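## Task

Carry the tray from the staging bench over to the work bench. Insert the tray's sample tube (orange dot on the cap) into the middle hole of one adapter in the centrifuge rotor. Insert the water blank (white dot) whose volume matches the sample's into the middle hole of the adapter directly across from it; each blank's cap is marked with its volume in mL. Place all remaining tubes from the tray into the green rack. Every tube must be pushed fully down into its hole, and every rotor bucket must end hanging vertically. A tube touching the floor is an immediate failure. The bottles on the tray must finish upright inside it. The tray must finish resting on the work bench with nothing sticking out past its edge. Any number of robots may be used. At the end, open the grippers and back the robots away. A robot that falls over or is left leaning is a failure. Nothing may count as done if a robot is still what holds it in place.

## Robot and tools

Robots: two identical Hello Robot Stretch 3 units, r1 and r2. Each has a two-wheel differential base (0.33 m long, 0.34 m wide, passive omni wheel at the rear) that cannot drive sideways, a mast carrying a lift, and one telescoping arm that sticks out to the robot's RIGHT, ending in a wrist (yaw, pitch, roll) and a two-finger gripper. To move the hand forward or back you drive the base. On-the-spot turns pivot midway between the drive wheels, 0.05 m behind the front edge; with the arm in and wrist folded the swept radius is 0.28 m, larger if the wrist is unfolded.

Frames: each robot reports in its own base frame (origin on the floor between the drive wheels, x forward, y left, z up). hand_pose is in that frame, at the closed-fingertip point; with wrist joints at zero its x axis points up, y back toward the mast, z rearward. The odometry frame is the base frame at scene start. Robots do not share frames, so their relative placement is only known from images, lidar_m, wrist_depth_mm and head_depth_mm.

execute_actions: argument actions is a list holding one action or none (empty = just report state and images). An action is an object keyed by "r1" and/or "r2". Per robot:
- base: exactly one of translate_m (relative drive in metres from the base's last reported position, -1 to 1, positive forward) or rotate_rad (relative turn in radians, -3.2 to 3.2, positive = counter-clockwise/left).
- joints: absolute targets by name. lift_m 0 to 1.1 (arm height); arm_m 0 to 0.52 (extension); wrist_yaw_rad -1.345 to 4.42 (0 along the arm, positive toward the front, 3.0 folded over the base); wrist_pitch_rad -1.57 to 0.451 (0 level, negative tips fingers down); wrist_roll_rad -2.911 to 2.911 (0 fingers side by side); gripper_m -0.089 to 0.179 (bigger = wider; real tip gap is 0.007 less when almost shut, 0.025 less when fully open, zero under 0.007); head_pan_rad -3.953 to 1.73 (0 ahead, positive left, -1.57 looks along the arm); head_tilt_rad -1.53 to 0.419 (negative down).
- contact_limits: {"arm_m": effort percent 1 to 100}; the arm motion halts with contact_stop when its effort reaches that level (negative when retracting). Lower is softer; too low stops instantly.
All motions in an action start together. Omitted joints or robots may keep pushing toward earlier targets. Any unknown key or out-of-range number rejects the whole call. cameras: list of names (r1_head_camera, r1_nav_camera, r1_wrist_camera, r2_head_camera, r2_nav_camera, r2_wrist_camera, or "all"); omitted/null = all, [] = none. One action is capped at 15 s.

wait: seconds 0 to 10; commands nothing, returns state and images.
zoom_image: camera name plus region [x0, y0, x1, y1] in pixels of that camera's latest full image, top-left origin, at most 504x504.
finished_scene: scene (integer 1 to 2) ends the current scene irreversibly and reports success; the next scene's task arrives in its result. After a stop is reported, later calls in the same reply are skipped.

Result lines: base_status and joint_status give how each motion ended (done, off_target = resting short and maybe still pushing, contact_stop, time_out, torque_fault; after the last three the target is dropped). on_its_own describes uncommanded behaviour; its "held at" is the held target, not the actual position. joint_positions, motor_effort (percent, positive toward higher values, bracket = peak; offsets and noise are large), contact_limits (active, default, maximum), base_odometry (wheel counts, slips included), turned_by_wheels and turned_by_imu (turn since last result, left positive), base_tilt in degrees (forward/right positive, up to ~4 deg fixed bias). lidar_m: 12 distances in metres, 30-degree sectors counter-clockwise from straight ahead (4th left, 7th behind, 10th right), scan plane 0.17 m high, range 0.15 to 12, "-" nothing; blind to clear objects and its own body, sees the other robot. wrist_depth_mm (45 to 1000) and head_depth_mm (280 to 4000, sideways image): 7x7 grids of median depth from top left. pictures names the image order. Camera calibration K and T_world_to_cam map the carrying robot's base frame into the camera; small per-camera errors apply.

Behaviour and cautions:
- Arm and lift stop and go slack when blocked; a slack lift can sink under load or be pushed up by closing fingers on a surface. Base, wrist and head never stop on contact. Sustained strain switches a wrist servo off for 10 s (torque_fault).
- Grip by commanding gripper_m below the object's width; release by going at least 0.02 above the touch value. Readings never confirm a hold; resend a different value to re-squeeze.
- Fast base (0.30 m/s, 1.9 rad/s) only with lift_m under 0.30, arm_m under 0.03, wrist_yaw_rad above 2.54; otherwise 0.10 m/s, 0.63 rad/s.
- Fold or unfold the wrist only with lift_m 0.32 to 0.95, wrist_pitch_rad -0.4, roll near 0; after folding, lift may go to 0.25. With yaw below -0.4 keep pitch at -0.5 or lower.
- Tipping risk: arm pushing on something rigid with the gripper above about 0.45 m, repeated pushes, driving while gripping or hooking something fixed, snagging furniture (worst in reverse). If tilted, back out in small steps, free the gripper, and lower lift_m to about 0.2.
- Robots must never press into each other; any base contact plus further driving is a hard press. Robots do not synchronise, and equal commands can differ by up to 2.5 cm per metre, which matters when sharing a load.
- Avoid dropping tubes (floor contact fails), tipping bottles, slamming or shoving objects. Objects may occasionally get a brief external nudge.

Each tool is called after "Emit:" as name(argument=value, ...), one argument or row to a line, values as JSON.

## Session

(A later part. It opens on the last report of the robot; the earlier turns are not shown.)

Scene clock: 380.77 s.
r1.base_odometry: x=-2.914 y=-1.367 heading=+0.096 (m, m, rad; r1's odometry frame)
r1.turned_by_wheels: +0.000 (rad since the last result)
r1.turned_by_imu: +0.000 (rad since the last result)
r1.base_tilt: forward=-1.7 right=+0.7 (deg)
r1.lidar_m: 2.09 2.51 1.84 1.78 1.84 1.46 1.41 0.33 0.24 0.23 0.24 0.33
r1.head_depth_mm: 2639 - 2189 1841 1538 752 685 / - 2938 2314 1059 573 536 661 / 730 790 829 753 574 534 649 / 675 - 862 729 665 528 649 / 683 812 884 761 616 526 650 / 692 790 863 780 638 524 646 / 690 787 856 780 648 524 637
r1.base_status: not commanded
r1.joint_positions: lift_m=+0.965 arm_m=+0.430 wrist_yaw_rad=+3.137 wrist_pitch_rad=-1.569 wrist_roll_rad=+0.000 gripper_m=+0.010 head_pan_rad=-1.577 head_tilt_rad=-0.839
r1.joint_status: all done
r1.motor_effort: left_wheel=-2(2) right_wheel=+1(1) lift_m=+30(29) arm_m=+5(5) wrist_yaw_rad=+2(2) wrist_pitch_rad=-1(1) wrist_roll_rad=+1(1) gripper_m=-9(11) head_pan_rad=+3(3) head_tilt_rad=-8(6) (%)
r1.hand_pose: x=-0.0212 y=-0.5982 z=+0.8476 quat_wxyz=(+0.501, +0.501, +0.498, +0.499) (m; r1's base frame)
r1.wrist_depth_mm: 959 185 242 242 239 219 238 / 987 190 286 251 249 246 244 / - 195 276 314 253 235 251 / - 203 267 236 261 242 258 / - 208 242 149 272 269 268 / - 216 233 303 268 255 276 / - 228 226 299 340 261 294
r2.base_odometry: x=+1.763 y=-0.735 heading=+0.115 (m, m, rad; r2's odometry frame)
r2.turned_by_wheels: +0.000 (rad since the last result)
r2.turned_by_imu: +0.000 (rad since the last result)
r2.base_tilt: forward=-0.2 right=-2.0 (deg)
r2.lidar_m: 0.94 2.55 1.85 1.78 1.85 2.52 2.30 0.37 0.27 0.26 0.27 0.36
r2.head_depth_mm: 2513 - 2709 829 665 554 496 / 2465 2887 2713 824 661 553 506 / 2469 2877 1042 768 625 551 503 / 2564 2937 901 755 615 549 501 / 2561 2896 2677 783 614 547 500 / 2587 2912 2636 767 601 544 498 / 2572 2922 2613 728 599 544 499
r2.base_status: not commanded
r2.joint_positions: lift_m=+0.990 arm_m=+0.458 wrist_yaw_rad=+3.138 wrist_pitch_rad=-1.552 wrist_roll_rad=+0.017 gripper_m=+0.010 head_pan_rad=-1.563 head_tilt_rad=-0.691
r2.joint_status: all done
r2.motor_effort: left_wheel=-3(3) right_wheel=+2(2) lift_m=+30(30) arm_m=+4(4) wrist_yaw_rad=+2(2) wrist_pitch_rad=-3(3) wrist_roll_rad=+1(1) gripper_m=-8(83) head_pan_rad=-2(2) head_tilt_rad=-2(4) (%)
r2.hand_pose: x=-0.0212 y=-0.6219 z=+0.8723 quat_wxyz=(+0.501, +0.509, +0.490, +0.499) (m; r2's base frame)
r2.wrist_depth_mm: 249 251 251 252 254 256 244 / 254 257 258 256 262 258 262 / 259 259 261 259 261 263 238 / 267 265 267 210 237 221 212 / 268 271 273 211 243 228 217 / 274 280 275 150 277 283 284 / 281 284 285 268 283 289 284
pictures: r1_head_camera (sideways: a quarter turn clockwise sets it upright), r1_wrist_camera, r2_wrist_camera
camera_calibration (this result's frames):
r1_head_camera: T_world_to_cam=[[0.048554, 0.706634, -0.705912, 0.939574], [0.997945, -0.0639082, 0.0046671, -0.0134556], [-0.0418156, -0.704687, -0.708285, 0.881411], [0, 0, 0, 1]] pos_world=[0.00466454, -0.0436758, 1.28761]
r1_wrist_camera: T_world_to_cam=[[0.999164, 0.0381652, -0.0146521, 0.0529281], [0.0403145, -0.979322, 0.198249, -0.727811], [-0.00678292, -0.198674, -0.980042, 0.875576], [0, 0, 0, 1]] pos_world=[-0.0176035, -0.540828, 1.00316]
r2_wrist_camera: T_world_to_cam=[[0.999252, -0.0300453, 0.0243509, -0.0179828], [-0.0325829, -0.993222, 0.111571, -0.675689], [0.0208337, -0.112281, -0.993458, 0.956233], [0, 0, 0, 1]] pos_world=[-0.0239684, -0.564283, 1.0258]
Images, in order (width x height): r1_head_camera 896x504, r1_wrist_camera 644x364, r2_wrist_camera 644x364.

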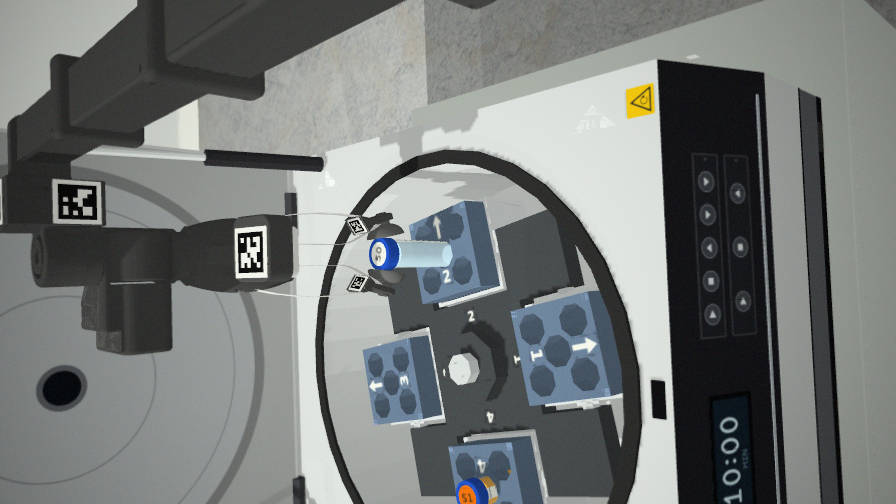

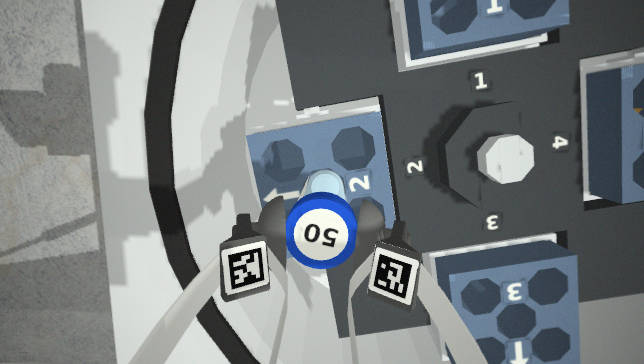

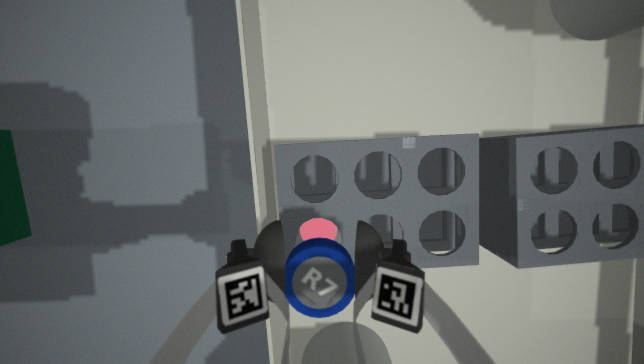

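Emit:
execute_actions(
  actions=[
    {"r1":{"joints":{"lift_m":0.913}},"r2":{"joints":{"lift_m":1.097}}},
  ],
  cameras=["r1_head_camera"],
)

Emit:
execute_actions(
  actions=[
    {"r1":{"joints":{"gripper_m":0.06}},"r2":{"base":{"translate_m":-0.262},"joints":{"arm_m":0.409}}},
  ],
  cameras=["r1_wrist_camera","r2_wrist_camera"],
)

Emit:
execute_actions(
  actions=[
    {"r1":{"joints":{"lift_m":1.1}},"r2":{"joints":{"lift_m":1.055}}},
  ],
  cameras=["r1_head_camera","r1_wrist_camera","r2_wrist_camera","r2_head_camera"],
)

Scene clock: 387.13 s.
r1.base_odometry: x=-2.914 y=-1.367 heading=+0.096 (m, m, rad; r1's odometry frame)
r1.turned_by_wheels: +0.000 (rad since the last result)
r1.turned_by_imu: -0.001 (rad since the last result)
r1.base_tilt: forward=-1.7 right=+0.8 (deg)
r1.lidar_m: 2.09 2.52 1.85 1.78 1.85 1.46 1.41 0.33 0.24 0.23 0.24 0.33
r1.head_depth_mm: 2692 2952 - - 1472 755 684 / 2641 - 2234 1040 572 536 660 / 688 803 833 753 573 532 649 / 688 - 847 726 664 528 651 / 696 788 885 762 615 525 650 / 692 792 866 778 641 524 646 / 691 787 855 778 649 524 637
r1.base_status: not commanded
r1.joint_positions: lift_m=+0.913 arm_m=+0.430 wrist_yaw_rad=+3.137 wrist_pitch_rad=-1.568 wrist_roll_rad=+0.000 gripper_m=+0.010 head_pan_rad=-1.577 head_tilt_rad=-0.839
r1.joint_status: all done
r1.motor_effort: left_wheel=-2(2) right_wheel=+0(1) lift_m=+29(30) arm_m=+5(5) wrist_yaw_rad=+2(2) wrist_pitch_rad=-1(2) wrist_roll_rad=+0(0) gripper_m=-9(9) head_pan_rad=+4(3) head_tilt_rad=-7(7) (%)
r1.hand_pose: x=-0.0212 y=-0.5979 z=+0.7956 quat_wxyz=(+0.501, +0.501, +0.498, +0.500) (m; r1's base frame)
r1.wrist_depth_mm: 137 144 235 193 193 190 191 / 140 154 286 200 198 198 197 / 145 161 247 204 203 184 184 / 150 163 226 184 207 190 189 / 156 160 237 149 218 215 215 / 162 160 223 221 223 221 207 / 169 164 213 265 232 203 202
r2.base_odometry: x=+1.763 y=-0.735 heading=+0.115 (m, m, rad; r2's odometry frame)
r2.turned_by_wheels: +0.000 (rad since the last result)
r2.turned_by_imu: +0.000 (rad since the last result)
r2.base_tilt: forward=-0.2 right=-1.9 (deg)
r2.lidar_m: 0.94 2.54 1.85 1.78 1.84 2.52 2.30 0.37 0.27 0.26 0.27 0.36
r2.head_depth_mm: 2553 2870 2726 827 663 554 497 / 2564 2887 2701 824 661 553 505 / - 2915 1042 789 623 551 503 / 2611 2925 900 778 616 549 503 / 2543 2909 2658 780 614 545 500 / 2597 2904 2638 766 602 545 500 / 2579 2906 2624 728 599 543 498
r2.base_status: not commanded
r2.joint_positions: lift_m=+1.097 arm_m=+0.458 wrist_yaw_rad=+3.138 wrist_pitch_rad=-1.552 wrist_roll_rad=+0.017 gripper_m=+0.010 head_pan_rad=-1.563 head_tilt_rad=-0.691
r2.joint_status: all done
r2.motor_effort: left_wheel=-3(3) right_wheel=+1(2) lift_m=+46(49) arm_m=+4(4) wrist_yaw_rad=+1(1) wrist_pitch_rad=-3(3) wrist_roll_rad=+1(1) gripper_m=-8(8) head_pan_rad=-2(2) head_tilt_rad=-3(3) (%)
r2.hand_pose: x=-0.0212 y=-0.6219 z=+0.9788 quat_wxyz=(+0.501, +0.509, +0.490, +0.499) (m; r2's base frame)
r2.wrist_depth_mm: 347 350 355 357 351 305 243 / 357 364 360 362 365 365 336 / 363 361 370 361 365 372 337 / 322 373 377 317 337 318 339 / 376 378 383 238 380 383 367 / 382 382 386 150 385 396 377 / 395 391 397 278 366 375 369
pictures: r1_head_camera (sideways: a quarter turn clockwise sets it upright)
camera_calibration (this result's frames):
r1_head_camera: T_world_to_cam=[[0.0485541, 0.706634, -0.705912, 0.939574], [0.997945, -0.0639083, 0.0046671, -0.0134556], [-0.0418157, -0.704687, -0.708285, 0.881411], [0, 0, 0, 1]] pos_world=[0.00466454, -0.0436758, 1.28761]
Images, in order (width x height): r1_head_camera 896x504.

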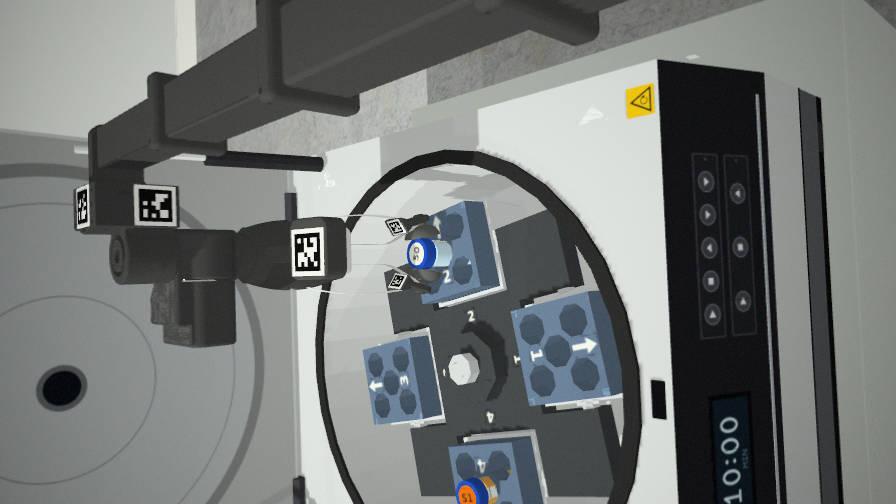

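Scene clock: 390.73 s.
r1.base_odometry: x=-2.914 y=-1.367 heading=+0.096 (m, m, rad; r1's odometry frame)
r1.turned_by_wheels: +0.000 (rad since the last result)
r1.turned_by_imu: +0.000 (rad since the last result)
r1.base_tilt: forward=-1.7 right=+0.6 (deg)
r1.lidar_m: 2.09 2.51 1.84 1.78 1.85 1.46 1.41 0.33 0.24 0.23 0.24 0.33
r1.head_depth_mm: 2672 2928 - - 1468 756 686 / 2648 - 2224 1043 574 536 662 / 689 803 837 753 573 532 651 / 689 - 846 737 663 529 649 / 695 783 882 760 616 525 652 / 693 791 864 780 642 523 647 / 689 789 856 778 650 525 636
r1.base_status: not commanded
r1.joint_positions: lift_m=+0.913 arm_m=+0.430 wrist_yaw_rad=+3.137 wrist_pitch_rad=-1.567 wrist_roll_rad=+0.000 gripper_m=+0.060 head_pan_rad=-1.577 head_tilt_rad=-0.839
r1.joint_status: all done
r1.motor_effort: left_wheel=-2(2) right_wheel=+1(1) lift_m=+30(29) arm_m=+5(4) wrist_yaw_rad=+2(2) wrist_pitch_rad=-2(2) wrist_roll_rad=+0(1) gripper_m=+0(77) head_pan_rad=+2(3) head_tilt_rad=-8(8) (%)
r1.hand_pose: x=-0.0212 y=-0.5979 z=+0.7956 quat_wxyz=(+0.501, +0.502, +0.498, +0.500) (m; r1's base frame)
r1.wrist_depth_mm: 136 144 236 193 193 190 191 / 140 153 287 199 198 198 196 / 145 161 249 204 204 185 184 / 150 163 229 185 209 190 190 / 156 159 215 160 216 216 216 / 162 158 225 216 227 220 208 / 167 164 210 269 232 207 203
r2.base_odometry: x=+1.503 y=-0.765 heading=+0.114 (m, m, rad; r2's odometry frame)
r2.turned_by_wheels: +0.000 (rad since the last result)
r2.turned_by_imu: +0.001 (rad since the last result)
r2.base_tilt: forward=-0.2 right=-2.0 (deg)
r2.lidar_m: 0.99 2.54 1.84 1.78 1.84 2.51 2.04 0.36 0.27 0.26 0.27 0.37
r2.head_depth_mm: 2541 2845 2768 828 665 554 506 / 2576 2881 2715 794 662 552 506 / - 3022 2690 735 659 550 503 / 2589 2929 1845 762 655 549 501 / 2549 2901 2633 813 654 547 501 / 2573 2947 1023 762 651 547 499 / 2574 2920 892 742 616 545 1093
r2.base_status: done
r2.joint_positions: lift_m=+1.097 arm_m=+0.409 wrist_yaw_rad=+3.138 wrist_pitch_rad=-1.552 wrist_roll_rad=+0.017 gripper_m=+0.010 head_pan_rad=-1.563 head_tilt_rad=-0.691
r2.joint_status: all done
r2.motor_effort: left_wheel=-3(9) right_wheel=+1(2) lift_m=+45(45) arm_m=-4(4) wrist_yaw_rad=+1(2) wrist_pitch_rad=-3(3) wrist_roll_rad=+1(1) gripper_m=-8(8) head_pan_rad=-2(2) head_tilt_rad=-2(3) (%)
r2.hand_pose: x=-0.0212 y=-0.5738 z=+0.9788 quat_wxyz=(+0.501, +0.509, +0.490, +0.499) (m; r2's base frame)
r2.wrist_depth_mm: 351 351 355 356 361 358 362 / 355 359 361 360 364 363 366 / 367 368 365 364 371 374 375 / - 374 369 375 375 376 353 / - 382 316 238 383 391 329 / - 387 388 150 393 395 398 / - 391 400 395 404 382 354
pictures: r1_wrist_camera, r2_wrist_camera
camera_calibration (this result's frames):
r1_wrist_camera: T_world_to_cam=[[0.999164, 0.0381865, -0.0145949, 0.0521184], [0.0403149, -0.979587, 0.196935, -0.716274], [-0.00677674, -0.197359, -0.980308, 0.825656], [0, 0, 0, 1]] pos_world=[-0.017603, -0.540693, 0.951217]
r2_wrist_camera: T_world_to_cam=[[0.999252, -0.0300406, 0.0243509, -0.0191294], [-0.0325782, -0.993222, 0.111571, -0.639802], [0.0208342, -0.11228, -0.993458, 1.06748], [0, 0, 0, 1]] pos_world=[-0.0239686, -0.516183, 1.13235]
Images, in order (width x height): r1_wrist_camera 644x364, r2_wrist_camera 644x364.

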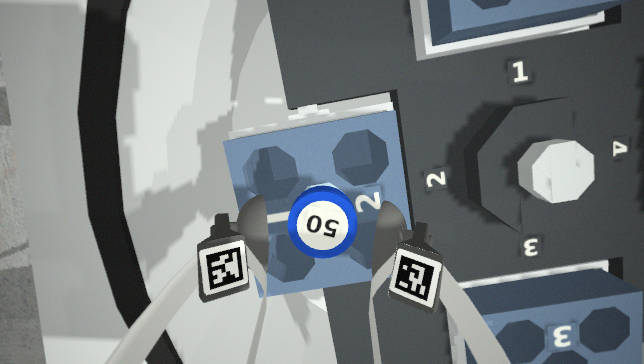

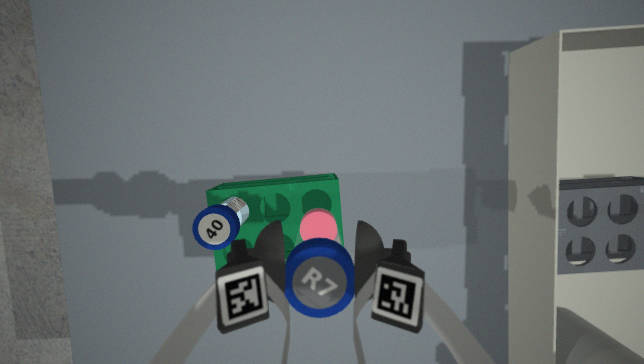

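Scene clock: 393.27 s.
r1.base_odometry: x=-2.914 y=-1.367 heading=+0.096 (m, m, rad; r1's odometry frame)
r1.turned_by_wheels: +0.000 (rad since the last result)
r1.turned_by_imu: +0.000 (rad since the last result)
r1.base_tilt: forward=-1.5 right=+0.7 (deg)
r1.lidar_m: 2.09 2.51 1.85 1.77 1.84 1.46 1.41 0.33 0.24 0.23 0.24 0.33
r1.head_depth_mm: 2674 2928 2298 1842 1543 756 684 / 2677 2910 2298 1056 574 535 659 / 702 788 833 754 573 531 650 / - 800 866 738 663 529 650 / 695 794 885 765 616 524 651 / 693 792 865 778 640 524 646 / 689 788 858 778 649 524 636
r1.base_status: not commanded
r1.joint_positions: lift_m=+1.099 arm_m=+0.430 wrist_yaw_rad=+3.137 wrist_pitch_rad=-1.567 wrist_roll_rad=+0.000 gripper_m=+0.060 head_pan_rad=-1.577 head_tilt_rad=-0.839
r1.joint_status: all done
r1.motor_effort: left_wheel=-2(2) right_wheel=+0(0) lift_m=+41(44) arm_m=+5(5) wrist_yaw_rad=+2(2) wrist_pitch_rad=-2(2) wrist_roll_rad=+1(0) gripper_m=+0(0) head_pan_rad=+3(3) head_tilt_rad=-8(8) (%)
r1.hand_pose: x=-0.0212 y=-0.5979 z=+0.9814 quat_wxyz=(+0.501, +0.502, +0.498, +0.500) (m; r1's base frame)
r1.wrist_depth_mm: - - 310 407 344 363 367 / - - 322 381 378 372 370 / - - 336 383 385 376 363 / - - 341 372 402 401 396 / - - 388 422 389 408 385 / - - 364 402 436 411 355 / - - 374 371 375 369 367
r2.base_odometry: x=+1.503 y=-0.765 heading=+0.114 (m, m, rad; r2's odometry frame)
r2.turned_by_wheels: +0.000 (rad since the last result)
r2.turned_by_imu: +0.000 (rad since the last result)
r2.base_tilt: forward=+0.0 right=-1.9 (deg)
r2.lidar_m: 0.99 2.55 1.85 1.78 1.84 2.52 2.04 0.36 0.27 0.26 0.27 0.37
r2.head_depth_mm: 2616 2884 2725 827 665 554 507 / 2576 2866 2722 796 662 553 505 / - 2813 2701 735 660 550 503 / 2455 2856 2671 787 656 549 502 / 2582 2905 2647 812 653 548 500 / 2580 2925 1024 764 650 546 499 / 2579 2928 890 743 616 544 1092
r2.base_status: not commanded
r2.joint_positions: lift_m=+1.055 arm_m=+0.409 wrist_yaw_rad=+3.138 wrist_pitch_rad=-1.552 wrist_roll_rad=+0.017 gripper_m=+0.010 head_pan_rad=-1.563 head_tilt_rad=-0.691
r2.joint_status: all done
r2.motor_effort: left_wheel=-4(4) right_wheel=+2(2) lift_m=+30(39) arm_m=-4(4) wrist_yaw_rad=+2(2) wrist_pitch_rad=-3(3) wrist_roll_rad=+1(1) gripper_m=-8(8) head_pan_rad=-2(2) head_tilt_rad=-3(3) (%)
r2.hand_pose: x=-0.0212 y=-0.5738 z=+0.9373 quat_wxyz=(+0.501, +0.509, +0.490, +0.499) (m; r2's base frame)
r2.wrist_depth_mm: 314 314 311 317 320 317 289 / 317 318 323 319 324 326 293 / 324 321 328 326 331 330 293 / 329 326 333 331 333 337 304 / 341 334 255 238 344 346 287 / 344 343 329 150 349 352 299 / 355 349 355 352 360 359 316
pictures: r1_head_camera (sideways: a quarter turn clockwise sets it upright), r1_wrist_camera, r2_head_camera (sideways: a quarter turn clockwise sets it upright), r2_wrist_camera
camera_calibration (this result's frames):
r1_head_camera: T_world_to_cam=[[0.048554, 0.706634, -0.705911, 0.939574], [0.997945, -0.0639082, 0.00466709, -0.0134556], [-0.0418156, -0.704687, -0.708285, 0.881411], [0, 0, 0, 1]] pos_world=[0.00466454, -0.0436758, 1.28761]
r1_wrist_camera: T_world_to_cam=[[0.999164, 0.0381867, -0.0145949, 0.0548305], [0.0403152, -0.979587, 0.196935, -0.752869], [-0.00677669, -0.197359, -0.980308, 1.00781], [0, 0, 0, 1]] pos_world=[-0.017603, -0.540694, 1.13703]
r2_head_camera: T_world_to_cam=[[-0.0471255, 0.63257, -0.773068, 1.02359], [0.998621, 0.0477534, -0.0218003, 0.0288272], [0.0231264, -0.773029, -0.633948, 0.780423], [0, 0, 0, 1]] pos_world=[0.00140128, -0.0455784, 1.28668]
r2_wrist_camera: T_world_to_cam=[[0.999252, -0.030041, 0.0243509, -0.0181179], [-0.0325786, -0.993222, 0.111571, -0.635166], [0.0208342, -0.11228, -0.993458, 1.02621], [0, 0, 0, 1]] pos_world=[-0.0239686, -0.516182, 1.0908]
Images, in order (width x height): r1_head_camera 896x504, r1_wrist_camera 644x364, r2_head_camera 896x504, r2_wrist_camera 644x364.

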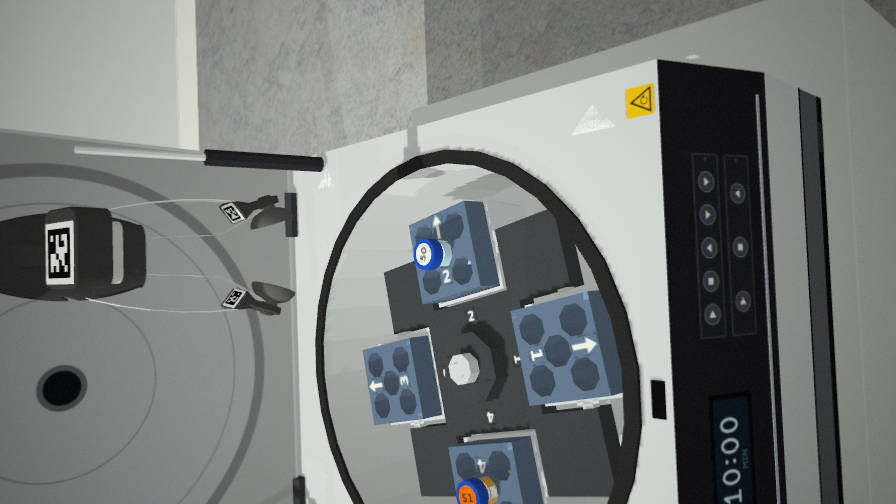

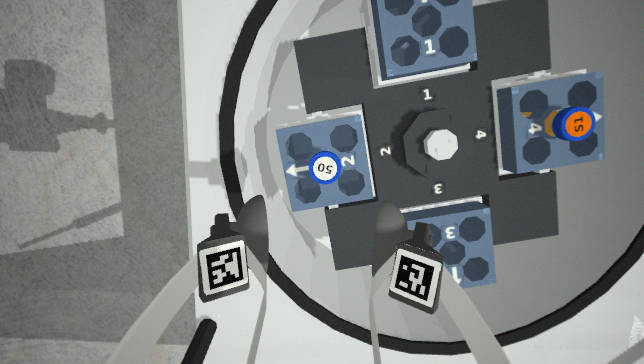

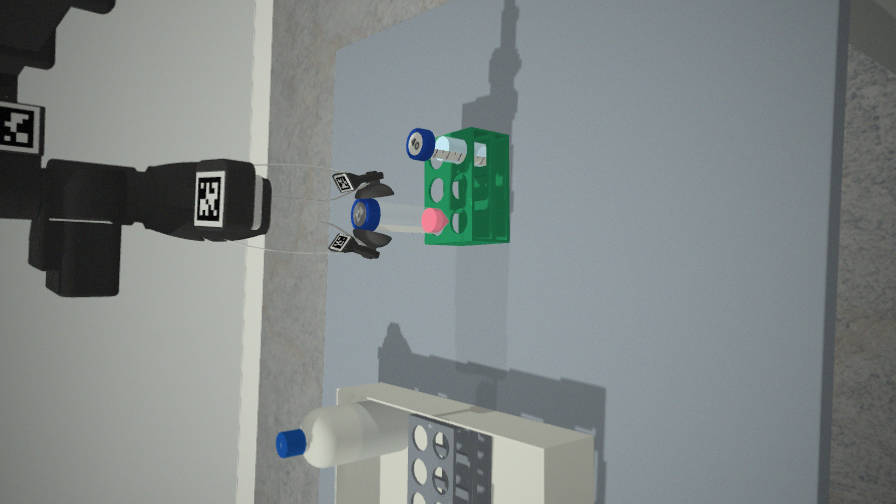

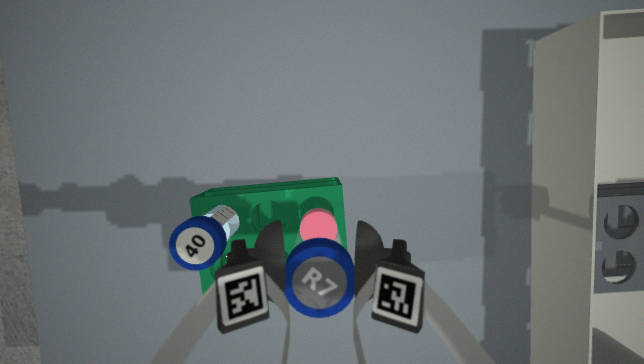

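Emit:
execute_actions(
  actions=[
    {"r1":{"joints":{"arm_m":0.1}},"r2":{"joints":{"lift_m":0.992}}},
  ],
  cameras=["r2_head_camera"],
)

Emit:
execute_actions(
  actions=[
    {"r2":{"joints":{"gripper_m":0.06}}},
  ],
  cameras=[],
)

Emit:
execute_actions(
  actions=[
    {"r2":{"joints":{"lift_m":1.097}}},
  ],
  cameras=[],
)

Emit:
execute_actions(
  actions=[
    {"r2":{"joints":{"arm_m":0.12}}},
  ],
  cameras=["r2_head_camera"],
)

Scene clock: 400.97 s.
r1.base_odometry: x=-2.914 y=-1.367 heading=+0.096 (m, m, rad; r1's odometry frame)
r1.turned_by_wheels: +0.000 (rad since the last result)
r1.turned_by_imu: -0.001 (rad since the last result)
r1.base_tilt: forward=-1.7 right=+0.6 (deg)
r1.lidar_m: 2.09 2.51 1.84 1.77 1.85 1.46 1.41 0.33 0.24 0.23 0.24 0.33
r1.head_depth_mm: 2677 2921 2296 1834 1544 754 685 / 2678 2914 2380 1029 574 536 660 / - - - 759 560 533 649 / - - - 726 569 528 649 / - 798 885 771 608 526 650 / - 799 863 779 642 524 646 / - 788 854 783 649 524 638
r1.base_status: not commanded
r1.joint_positions: lift_m=+1.099 arm_m=+0.100 wrist_yaw_rad=+3.137 wrist_pitch_rad=-1.567 wrist_roll_rad=+0.000 gripper_m=+0.060 head_pan_rad=-1.577 head_tilt_rad=-0.840
r1.joint_status: all done
r1.motor_effort: left_wheel=-2(2) right_wheel=+1(0) lift_m=+41(41) arm_m=-4(4) wrist_yaw_rad=+2(2) wrist_pitch_rad=-2(2) wrist_roll_rad=+0(1) gripper_m=+0(1) head_pan_rad=+3(3) head_tilt_rad=-8(8) (%)
r1.hand_pose: x=-0.0212 y=-0.2686 z=+0.9814 quat_wxyz=(+0.501, +0.501, +0.498, +0.500) (m; r1's base frame)
r1.wrist_depth_mm: - - - - - - - / - - - - - - - / - - 598 768 - - - / - - 404 383 396 397 404 / - - 353 350 344 346 347 / - - 367 402 420 426 351 / - - 374 447 441 434 372
r2.base_odometry: x=+1.503 y=-0.765 heading=+0.114 (m, m, rad; r2's odometry frame)
r2.turned_by_wheels: +0.000 (rad since the last result)
r2.turned_by_imu: +0.000 (rad since the last result)
r2.base_tilt: forward=-0.1 right=-1.9 (deg)
r2.lidar_m: 0.99 2.53 1.85 1.78 1.85 2.51 2.04 0.36 0.27 0.26 0.27 0.37
r2.head_depth_mm: 2512 - 2747 828 665 554 507 / 2469 2901 2706 796 662 552 505 / 2482 2893 1037 733 659 550 504 / 2538 2974 1033 762 657 548 502 / 2564 2931 2631 813 653 547 501 / 2574 2910 1022 764 651 545 499 / 2565 2943 895 743 615 544 1087
r2.base_status: not commanded
r2.joint_positions: lift_m=+0.992 arm_m=+0.409 wrist_yaw_rad=+3.138 wrist_pitch_rad=-1.552 wrist_roll_rad=+0.017 gripper_m=+0.010 head_pan_rad=-1.563 head_tilt_rad=-0.691
r2.joint_status: all done
r2.motor_effort: left_wheel=-4(4) right_wheel=+1(1) lift_m=+30(31) arm_m=-4(4) wrist_yaw_rad=+2(1) wrist_pitch_rad=-3(3) wrist_roll_rad=+1(1) gripper_m=-8(8) head_pan_rad=-2(2) head_tilt_rad=-3(3) (%)
r2.hand_pose: x=-0.0212 y=-0.5738 z=+0.8743 quat_wxyz=(+0.501, +0.509, +0.490, +0.499) (m; r2's base frame)
r2.wrist_depth_mm: 251 254 255 257 257 261 252 / 257 258 259 260 263 264 252 / 261 261 266 266 268 271 258 / 269 267 269 271 275 275 263 / 274 273 213 213 277 282 266 / 279 155 217 150 283 288 269 / 284 286 289 290 293 289 272
pictures: r2_head_camera (sideways: a quarter turn clockwise sets it upright)
camera_calibration (this result's frames):
r2_head_camera: T_world_to_cam=[[-0.0471253, 0.63257, -0.773068, 1.02359], [0.998621, 0.0477532, -0.0218003, 0.0288272], [0.0231262, -0.773029, -0.633948, 0.780423], [0, 0, 0, 1]] pos_world=[0.00140127, -0.0455784, 1.28668]
Images, in order (width x height): r2_head_camera 896x504.

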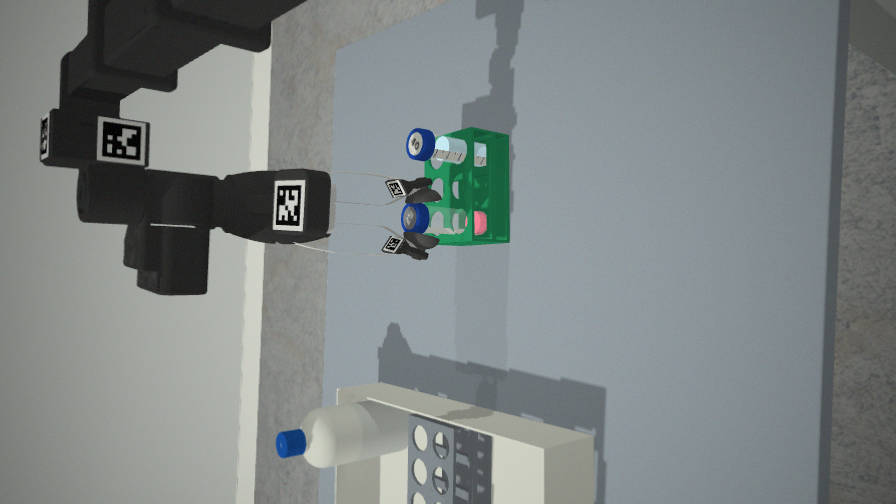

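Scene clock: 401.93 s.
r1.base_odometry: x=-2.914 y=-1.367 heading=+0.096 (m, m, rad; r1's odometry frame)
r1.turned_by_wheels: +0.000 (rad since the last result)
r1.turned_by_imu: +0.000 (rad since the last result)
r1.base_tilt: forward=-1.7 right=+0.6 (deg)
r1.lidar_m: 2.09 2.50 1.85 1.78 1.84 1.47 1.41 0.33 0.24 0.23 0.24 0.33
r1.head_depth_mm: 2673 2948 2312 1840 1528 756 684 / 2681 2893 2433 1030 574 537 661 / - - - 759 561 532 649 / - - - 726 568 529 650 / - 798 886 771 608 526 651 / - 799 863 782 640 524 646 / - 788 859 778 649 524 638
r1.base_status: not commanded
r1.joint_positions: lift_m=+1.099 arm_m=+0.100 wrist_yaw_rad=+3.137 wrist_pitch_rad=-1.567 wrist_roll_rad=+0.000 gripper_m=+0.060 head_pan_rad=-1.577 head_tilt_rad=-0.840
r1.joint_status: not commanded
r1.motor_effort: left_wheel=-2(2) right_wheel=+0(0) lift_m=+41(41) arm_m=-4(4) wrist_yaw_rad=+2(2) wrist_pitch_rad=-2(2) wrist_roll_rad=+1(0) gripper_m=+0(0) head_pan_rad=+3(3) head_tilt_rad=-6(7) (%)
r1.hand_pose: x=-0.0212 y=-0.2686 z=+0.9814 quat_wxyz=(+0.501, +0.501, +0.498, +0.500) (m; r1's base frame)
r1.wrist_depth_mm: - - - - - - - / - - - - - - - / - - 601 749 - - - / - - 403 389 399 396 404 / - - 351 349 348 344 348 / - - 365 404 415 430 356 / - - 375 449 441 437 371
r2.base_odometry: x=+1.503 y=-0.765 heading=+0.114 (m, m, rad; r2's odometry frame)
r2.turned_by_wheels: +0.000 (rad since the last result)
r2.turned_by_imu: +0.000 (rad since the last result)
r2.base_tilt: forward=+0.0 right=-2.0 (deg)
r2.lidar_m: 0.99 2.54 1.84 1.77 1.85 2.51 2.04 0.36 0.27 0.26 0.27 0.37
r2.head_depth_mm: 2477 - 2735 827 666 555 506 / 2480 2914 2690 799 661 553 506 / 2456 2905 1039 726 658 551 503 / 2561 3023 1036 762 656 548 502 / 2572 2907 2657 814 653 546 501 / 2588 2895 1020 764 651 545 500 / 2590 2899 894 744 616 543 1083
r2.base_status: not commanded
r2.joint_positions: lift_m=+0.992 arm_m=+0.409 wrist_yaw_rad=+3.138 wrist_pitch_rad=-1.552 wrist_roll_rad=+0.017 gripper_m=+0.060 head_pan_rad=-1.563 head_tilt_rad=-0.691
r2.joint_status: all done
r2.motor_effort: left_wheel=-3(3) right_wheel=+1(2) lift_m=+30(30) arm_m=-4(4) wrist_yaw_rad=+2(1) wrist_pitch_rad=-3(3) wrist_roll_rad=+1(1) gripper_m=+1(80) head_pan_rad=-2(2) head_tilt_rad=-3(3) (%)
r2.hand_pose: x=-0.0212 y=-0.5738 z=+0.8743 quat_wxyz=(+0.501, +0.509, +0.490, +0.499) (m; r2's base frame)
r2.wrist_depth_mm: 252 254 255 255 258 258 251 / 257 259 263 260 264 263 251 / 261 262 266 267 268 271 258 / 269 268 268 271 272 272 261 / 275 273 213 214 277 280 263 / 278 155 - 157 - 286 265 / 283 286 288 287 293 290 271
pictures: none
No camera images: the call's "cameras" was empty. Leave "cameras" out to get every camera's image.

Scene clock: 403.73 s.
r1.base_odometry: x=-2.914 y=-1.367 heading=+0.096 (m, m, rad; r1's odometry frame)
r1.turned_by_wheels: +0.000 (rad since the last result)
r1.turned_by_imu: +0.000 (rad since the last result)
r1.base_tilt: forward=-1.6 right=+0.7 (deg)
r1.lidar_m: 2.09 2.51 1.84 1.78 1.84 1.47 1.41 0.33 0.24 0.23 0.24 0.33
r1.head_depth_mm: 2681 2952 2314 1847 1534 755 685 / 2660 2898 2409 1030 574 537 661 / - - - 760 560 533 649 / - - - 726 569 528 650 / - 797 884 774 607 526 650 / - 800 863 780 642 525 646 / - 786 860 780 649 524 638
r1.base_status: not commanded
r1.joint_positions: lift_m=+1.099 arm_m=+0.100 wrist_yaw_rad=+3.137 wrist_pitch_rad=-1.567 wrist_roll_rad=+0.000 gripper_m=+0.060 head_pan_rad=-1.577 head_tilt_rad=-0.840
r1.joint_status: not commanded
r1.motor_effort: left_wheel=-2(1) right_wheel=+0(0) lift_m=+41(41) arm_m=-4(4) wrist_yaw_rad=+2(2) wrist_pitch_rad=-2(2) wrist_roll_rad=+1(1) gripper_m=-1(0) head_pan_rad=+3(2) head_tilt_rad=-7(7) (%)
r1.hand_pose: x=-0.0212 y=-0.2686 z=+0.9814 quat_wxyz=(+0.501, +0.501, +0.498, +0.500) (m; r1's base frame)
r1.wrist_depth_mm: - - - - - - - / - - - - - - - / - - 601 763 - - - / - - 405 389 390 395 403 / - - 353 347 344 349 344 / - - 363 403 416 429 353 / - - 376 447 445 439 370
r2.base_odometry: x=+1.503 y=-0.765 heading=+0.114 (m, m, rad; r2's odometry frame)
r2.turned_by_wheels: +0.000 (rad since the last result)
r2.turned_by_imu: +0.000 (rad since the last result)
r2.base_tilt: forward=+0.0 right=-1.9 (deg)
r2.lidar_m: 0.99 2.54 1.85 1.78 1.84 2.52 2.05 0.36 0.27 0.26 0.27 0.37
r2.head_depth_mm: 2522 2858 2728 831 663 554 506 / 2548 2863 2705 798 662 553 505 / - 2999 2708 734 659 551 504 / 2621 2940 2666 788 656 548 501 / 2568 2879 2655 811 653 546 500 / 2584 2929 1023 765 650 545 500 / 2581 2929 892 743 615 544 1089
r2.base_status: not commanded
r2.joint_positions: lift_m=+1.097 arm_m=+0.409 wrist_yaw_rad=+3.138 wrist_pitch_rad=-1.552 wrist_roll_rad=+0.017 gripper_m=+0.060 head_pan_rad=-1.563 head_tilt_rad=-0.691
r2.joint_status: all done
r2.motor_effort: left_wheel=-4(4) right_wheel=+2(1) lift_m=+46(47) arm_m=-4(4) wrist_yaw_rad=+1(2) wrist_pitch_rad=-3(3) wrist_roll_rad=+1(1) gripper_m=+1(1) head_pan_rad=-2(2) head_tilt_rad=-3(4) (%)
r2.hand_pose: x=-0.0212 y=-0.5738 z=+0.9788 quat_wxyz=(+0.501, +0.509, +0.490, +0.499) (m; r2's base frame)
r2.wrist_depth_mm: 349 353 352 353 356 361 359 / 355 354 361 363 366 366 366 / 366 363 369 366 368 373 368 / - 370 373 369 378 377 355 / - 379 320 328 385 385 328 / - 386 - 395 - 391 395 / - 393 403 398 403 381 350
pictures: none
No camera images: the call's "cameras" was empty. Leave "cameras" out to get every camera's image.

Scene clock: 407.07 s.
r1.base_odometry: x=-2.914 y=-1.367 heading=+0.096 (m, m, rad; r1's odometry frame)
r1.turned_by_wheels: +0.000 (rad since the last result)
r1.turned_by_imu: +0.000 (rad since the last result)
r1.base_tilt: forward=-1.6 right=+0.6 (deg)
r1.lidar_m: 2.09 2.51 1.84 1.78 1.84 1.46 1.41 0.33 0.24 0.23 0.24 0.33
r1.head_depth_mm: 2675 2934 2302 1851 1547 754 685 / 2673 2915 2404 1026 573 536 661 / - - - 758 560 532 650 / - - - 723 568 528 650 / - 798 886 770 609 526 651 / - 798 862 780 641 524 647 / - 789 857 779 648 525 639
r1.base_status: not commanded
r1.joint_positions: lift_m=+1.099 arm_m=+0.100 wrist_yaw_rad=+3.137 wrist_pitch_rad=-1.567 wrist_roll_rad=+0.000 gripper_m=+0.060 head_pan_rad=-1.577 head_tilt_rad=-0.840
r1.joint_status: not commanded
r1.motor_effort: left_wheel=-2(2) right_wheel=+1(0) lift_m=+42(41) arm_m=-4(4) wrist_yaw_rad=+2(2) wrist_pitch_rad=-2(2) wrist_roll_rad=+1(1) gripper_m=+0(0) head_pan_rad=+3(3) head_tilt_rad=-7(7) (%)
r1.hand_pose: x=-0.0212 y=-0.2686 z=+0.9814 quat_wxyz=(+0.501, +0.501, +0.498, +0.500) (m; r1's base frame)
r1.wrist_depth_mm: - - - - - - - / - - - - - - - / - - 605 764 - - - / - - 401 391 394 399 404 / - - 350 349 346 345 344 / - - 368 400 419 430 354 / - - 373 451 439 434 371
r2.base_odometry: x=+1.503 y=-0.765 heading=+0.114 (m, m, rad; r2's odometry frame)
r2.turned_by_wheels: +0.000 (rad since the last result)
r2.turned_by_imu: +0.000 (rad since the last result)
r2.base_tilt: forward=+0.1 right=-2.0 (deg)
r2.lidar_m: 0.99 2.54 1.85 1.78 1.84 2.51 2.04 0.36 0.27 0.26 0.27 0.37
r2.head_depth_mm: 2562 2892 2710 830 664 555 507 / - 2952 2777 - 643 553 504 / - - - - 659 550 504 / - 3016 2654 786 638 548 502 / - 3020 2669 811 653 546 501 / 2541 2928 1023 763 650 546 499 / 2585 2928 891 741 617 544 1089
r2.base_status: not commanded
r2.joint_positions: lift_m=+1.097 arm_m=+0.120 wrist_yaw_rad=+3.138 wrist_pitch_rad=-1.552 wrist_roll_rad=+0.017 gripper_m=+0.060 head_pan_rad=-1.563 head_tilt_rad=-0.691
r2.joint_status: all done
r2.motor_effort: left_wheel=-3(3) right_wheel=+2(1) lift_m=+45(46) arm_m=-4(4) wrist_yaw_rad=+1(2) wrist_pitch_rad=-3(3) wrist_roll_rad=+1(1) gripper_m=+1(1) head_pan_rad=-2(2) head_tilt_rad=-3(2) (%)
r2.hand_pose: x=-0.0212 y=-0.2848 z=+0.9788 quat_wxyz=(+0.501, +0.509, +0.490, +0.499) (m; r2's base frame)
r2.wrist_depth_mm: - - - - - - - / - - - - - - - / - - - 371 - - 376 / - 371 375 380 379 381 386 / - 376 380 383 388 389 392 / - 392 - 388 - 399 395 / - 398 403 398 397 364 398
pictures: r2_head_camera (sideways: a quarter turn clockwise sets it upright)
camera_calibration (this result's frames):
r2_head_camera: T_world_to_cam=[[-0.0471253, 0.632571, -0.773067, 1.02359], [0.998621, 0.0477532, -0.0218003, 0.0288272], [0.0231262, -0.773029, -0.633949, 0.780424], [0, 0, 0, 1]] pos_world=[0.00140127, -0.0455784, 1.28668]
Images, in order (width x height): r2_head_camera 896x504.

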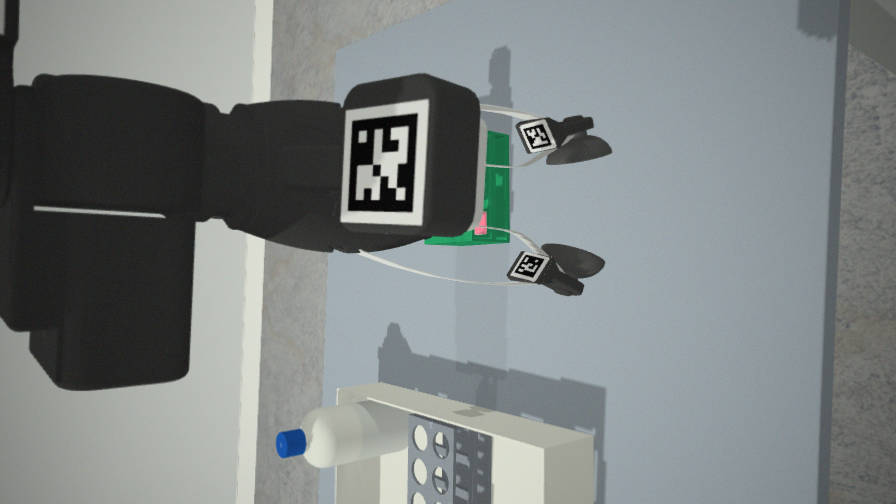

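Emit:
finished_scene(
  scene=1,
)

The scene is finished: the task was done.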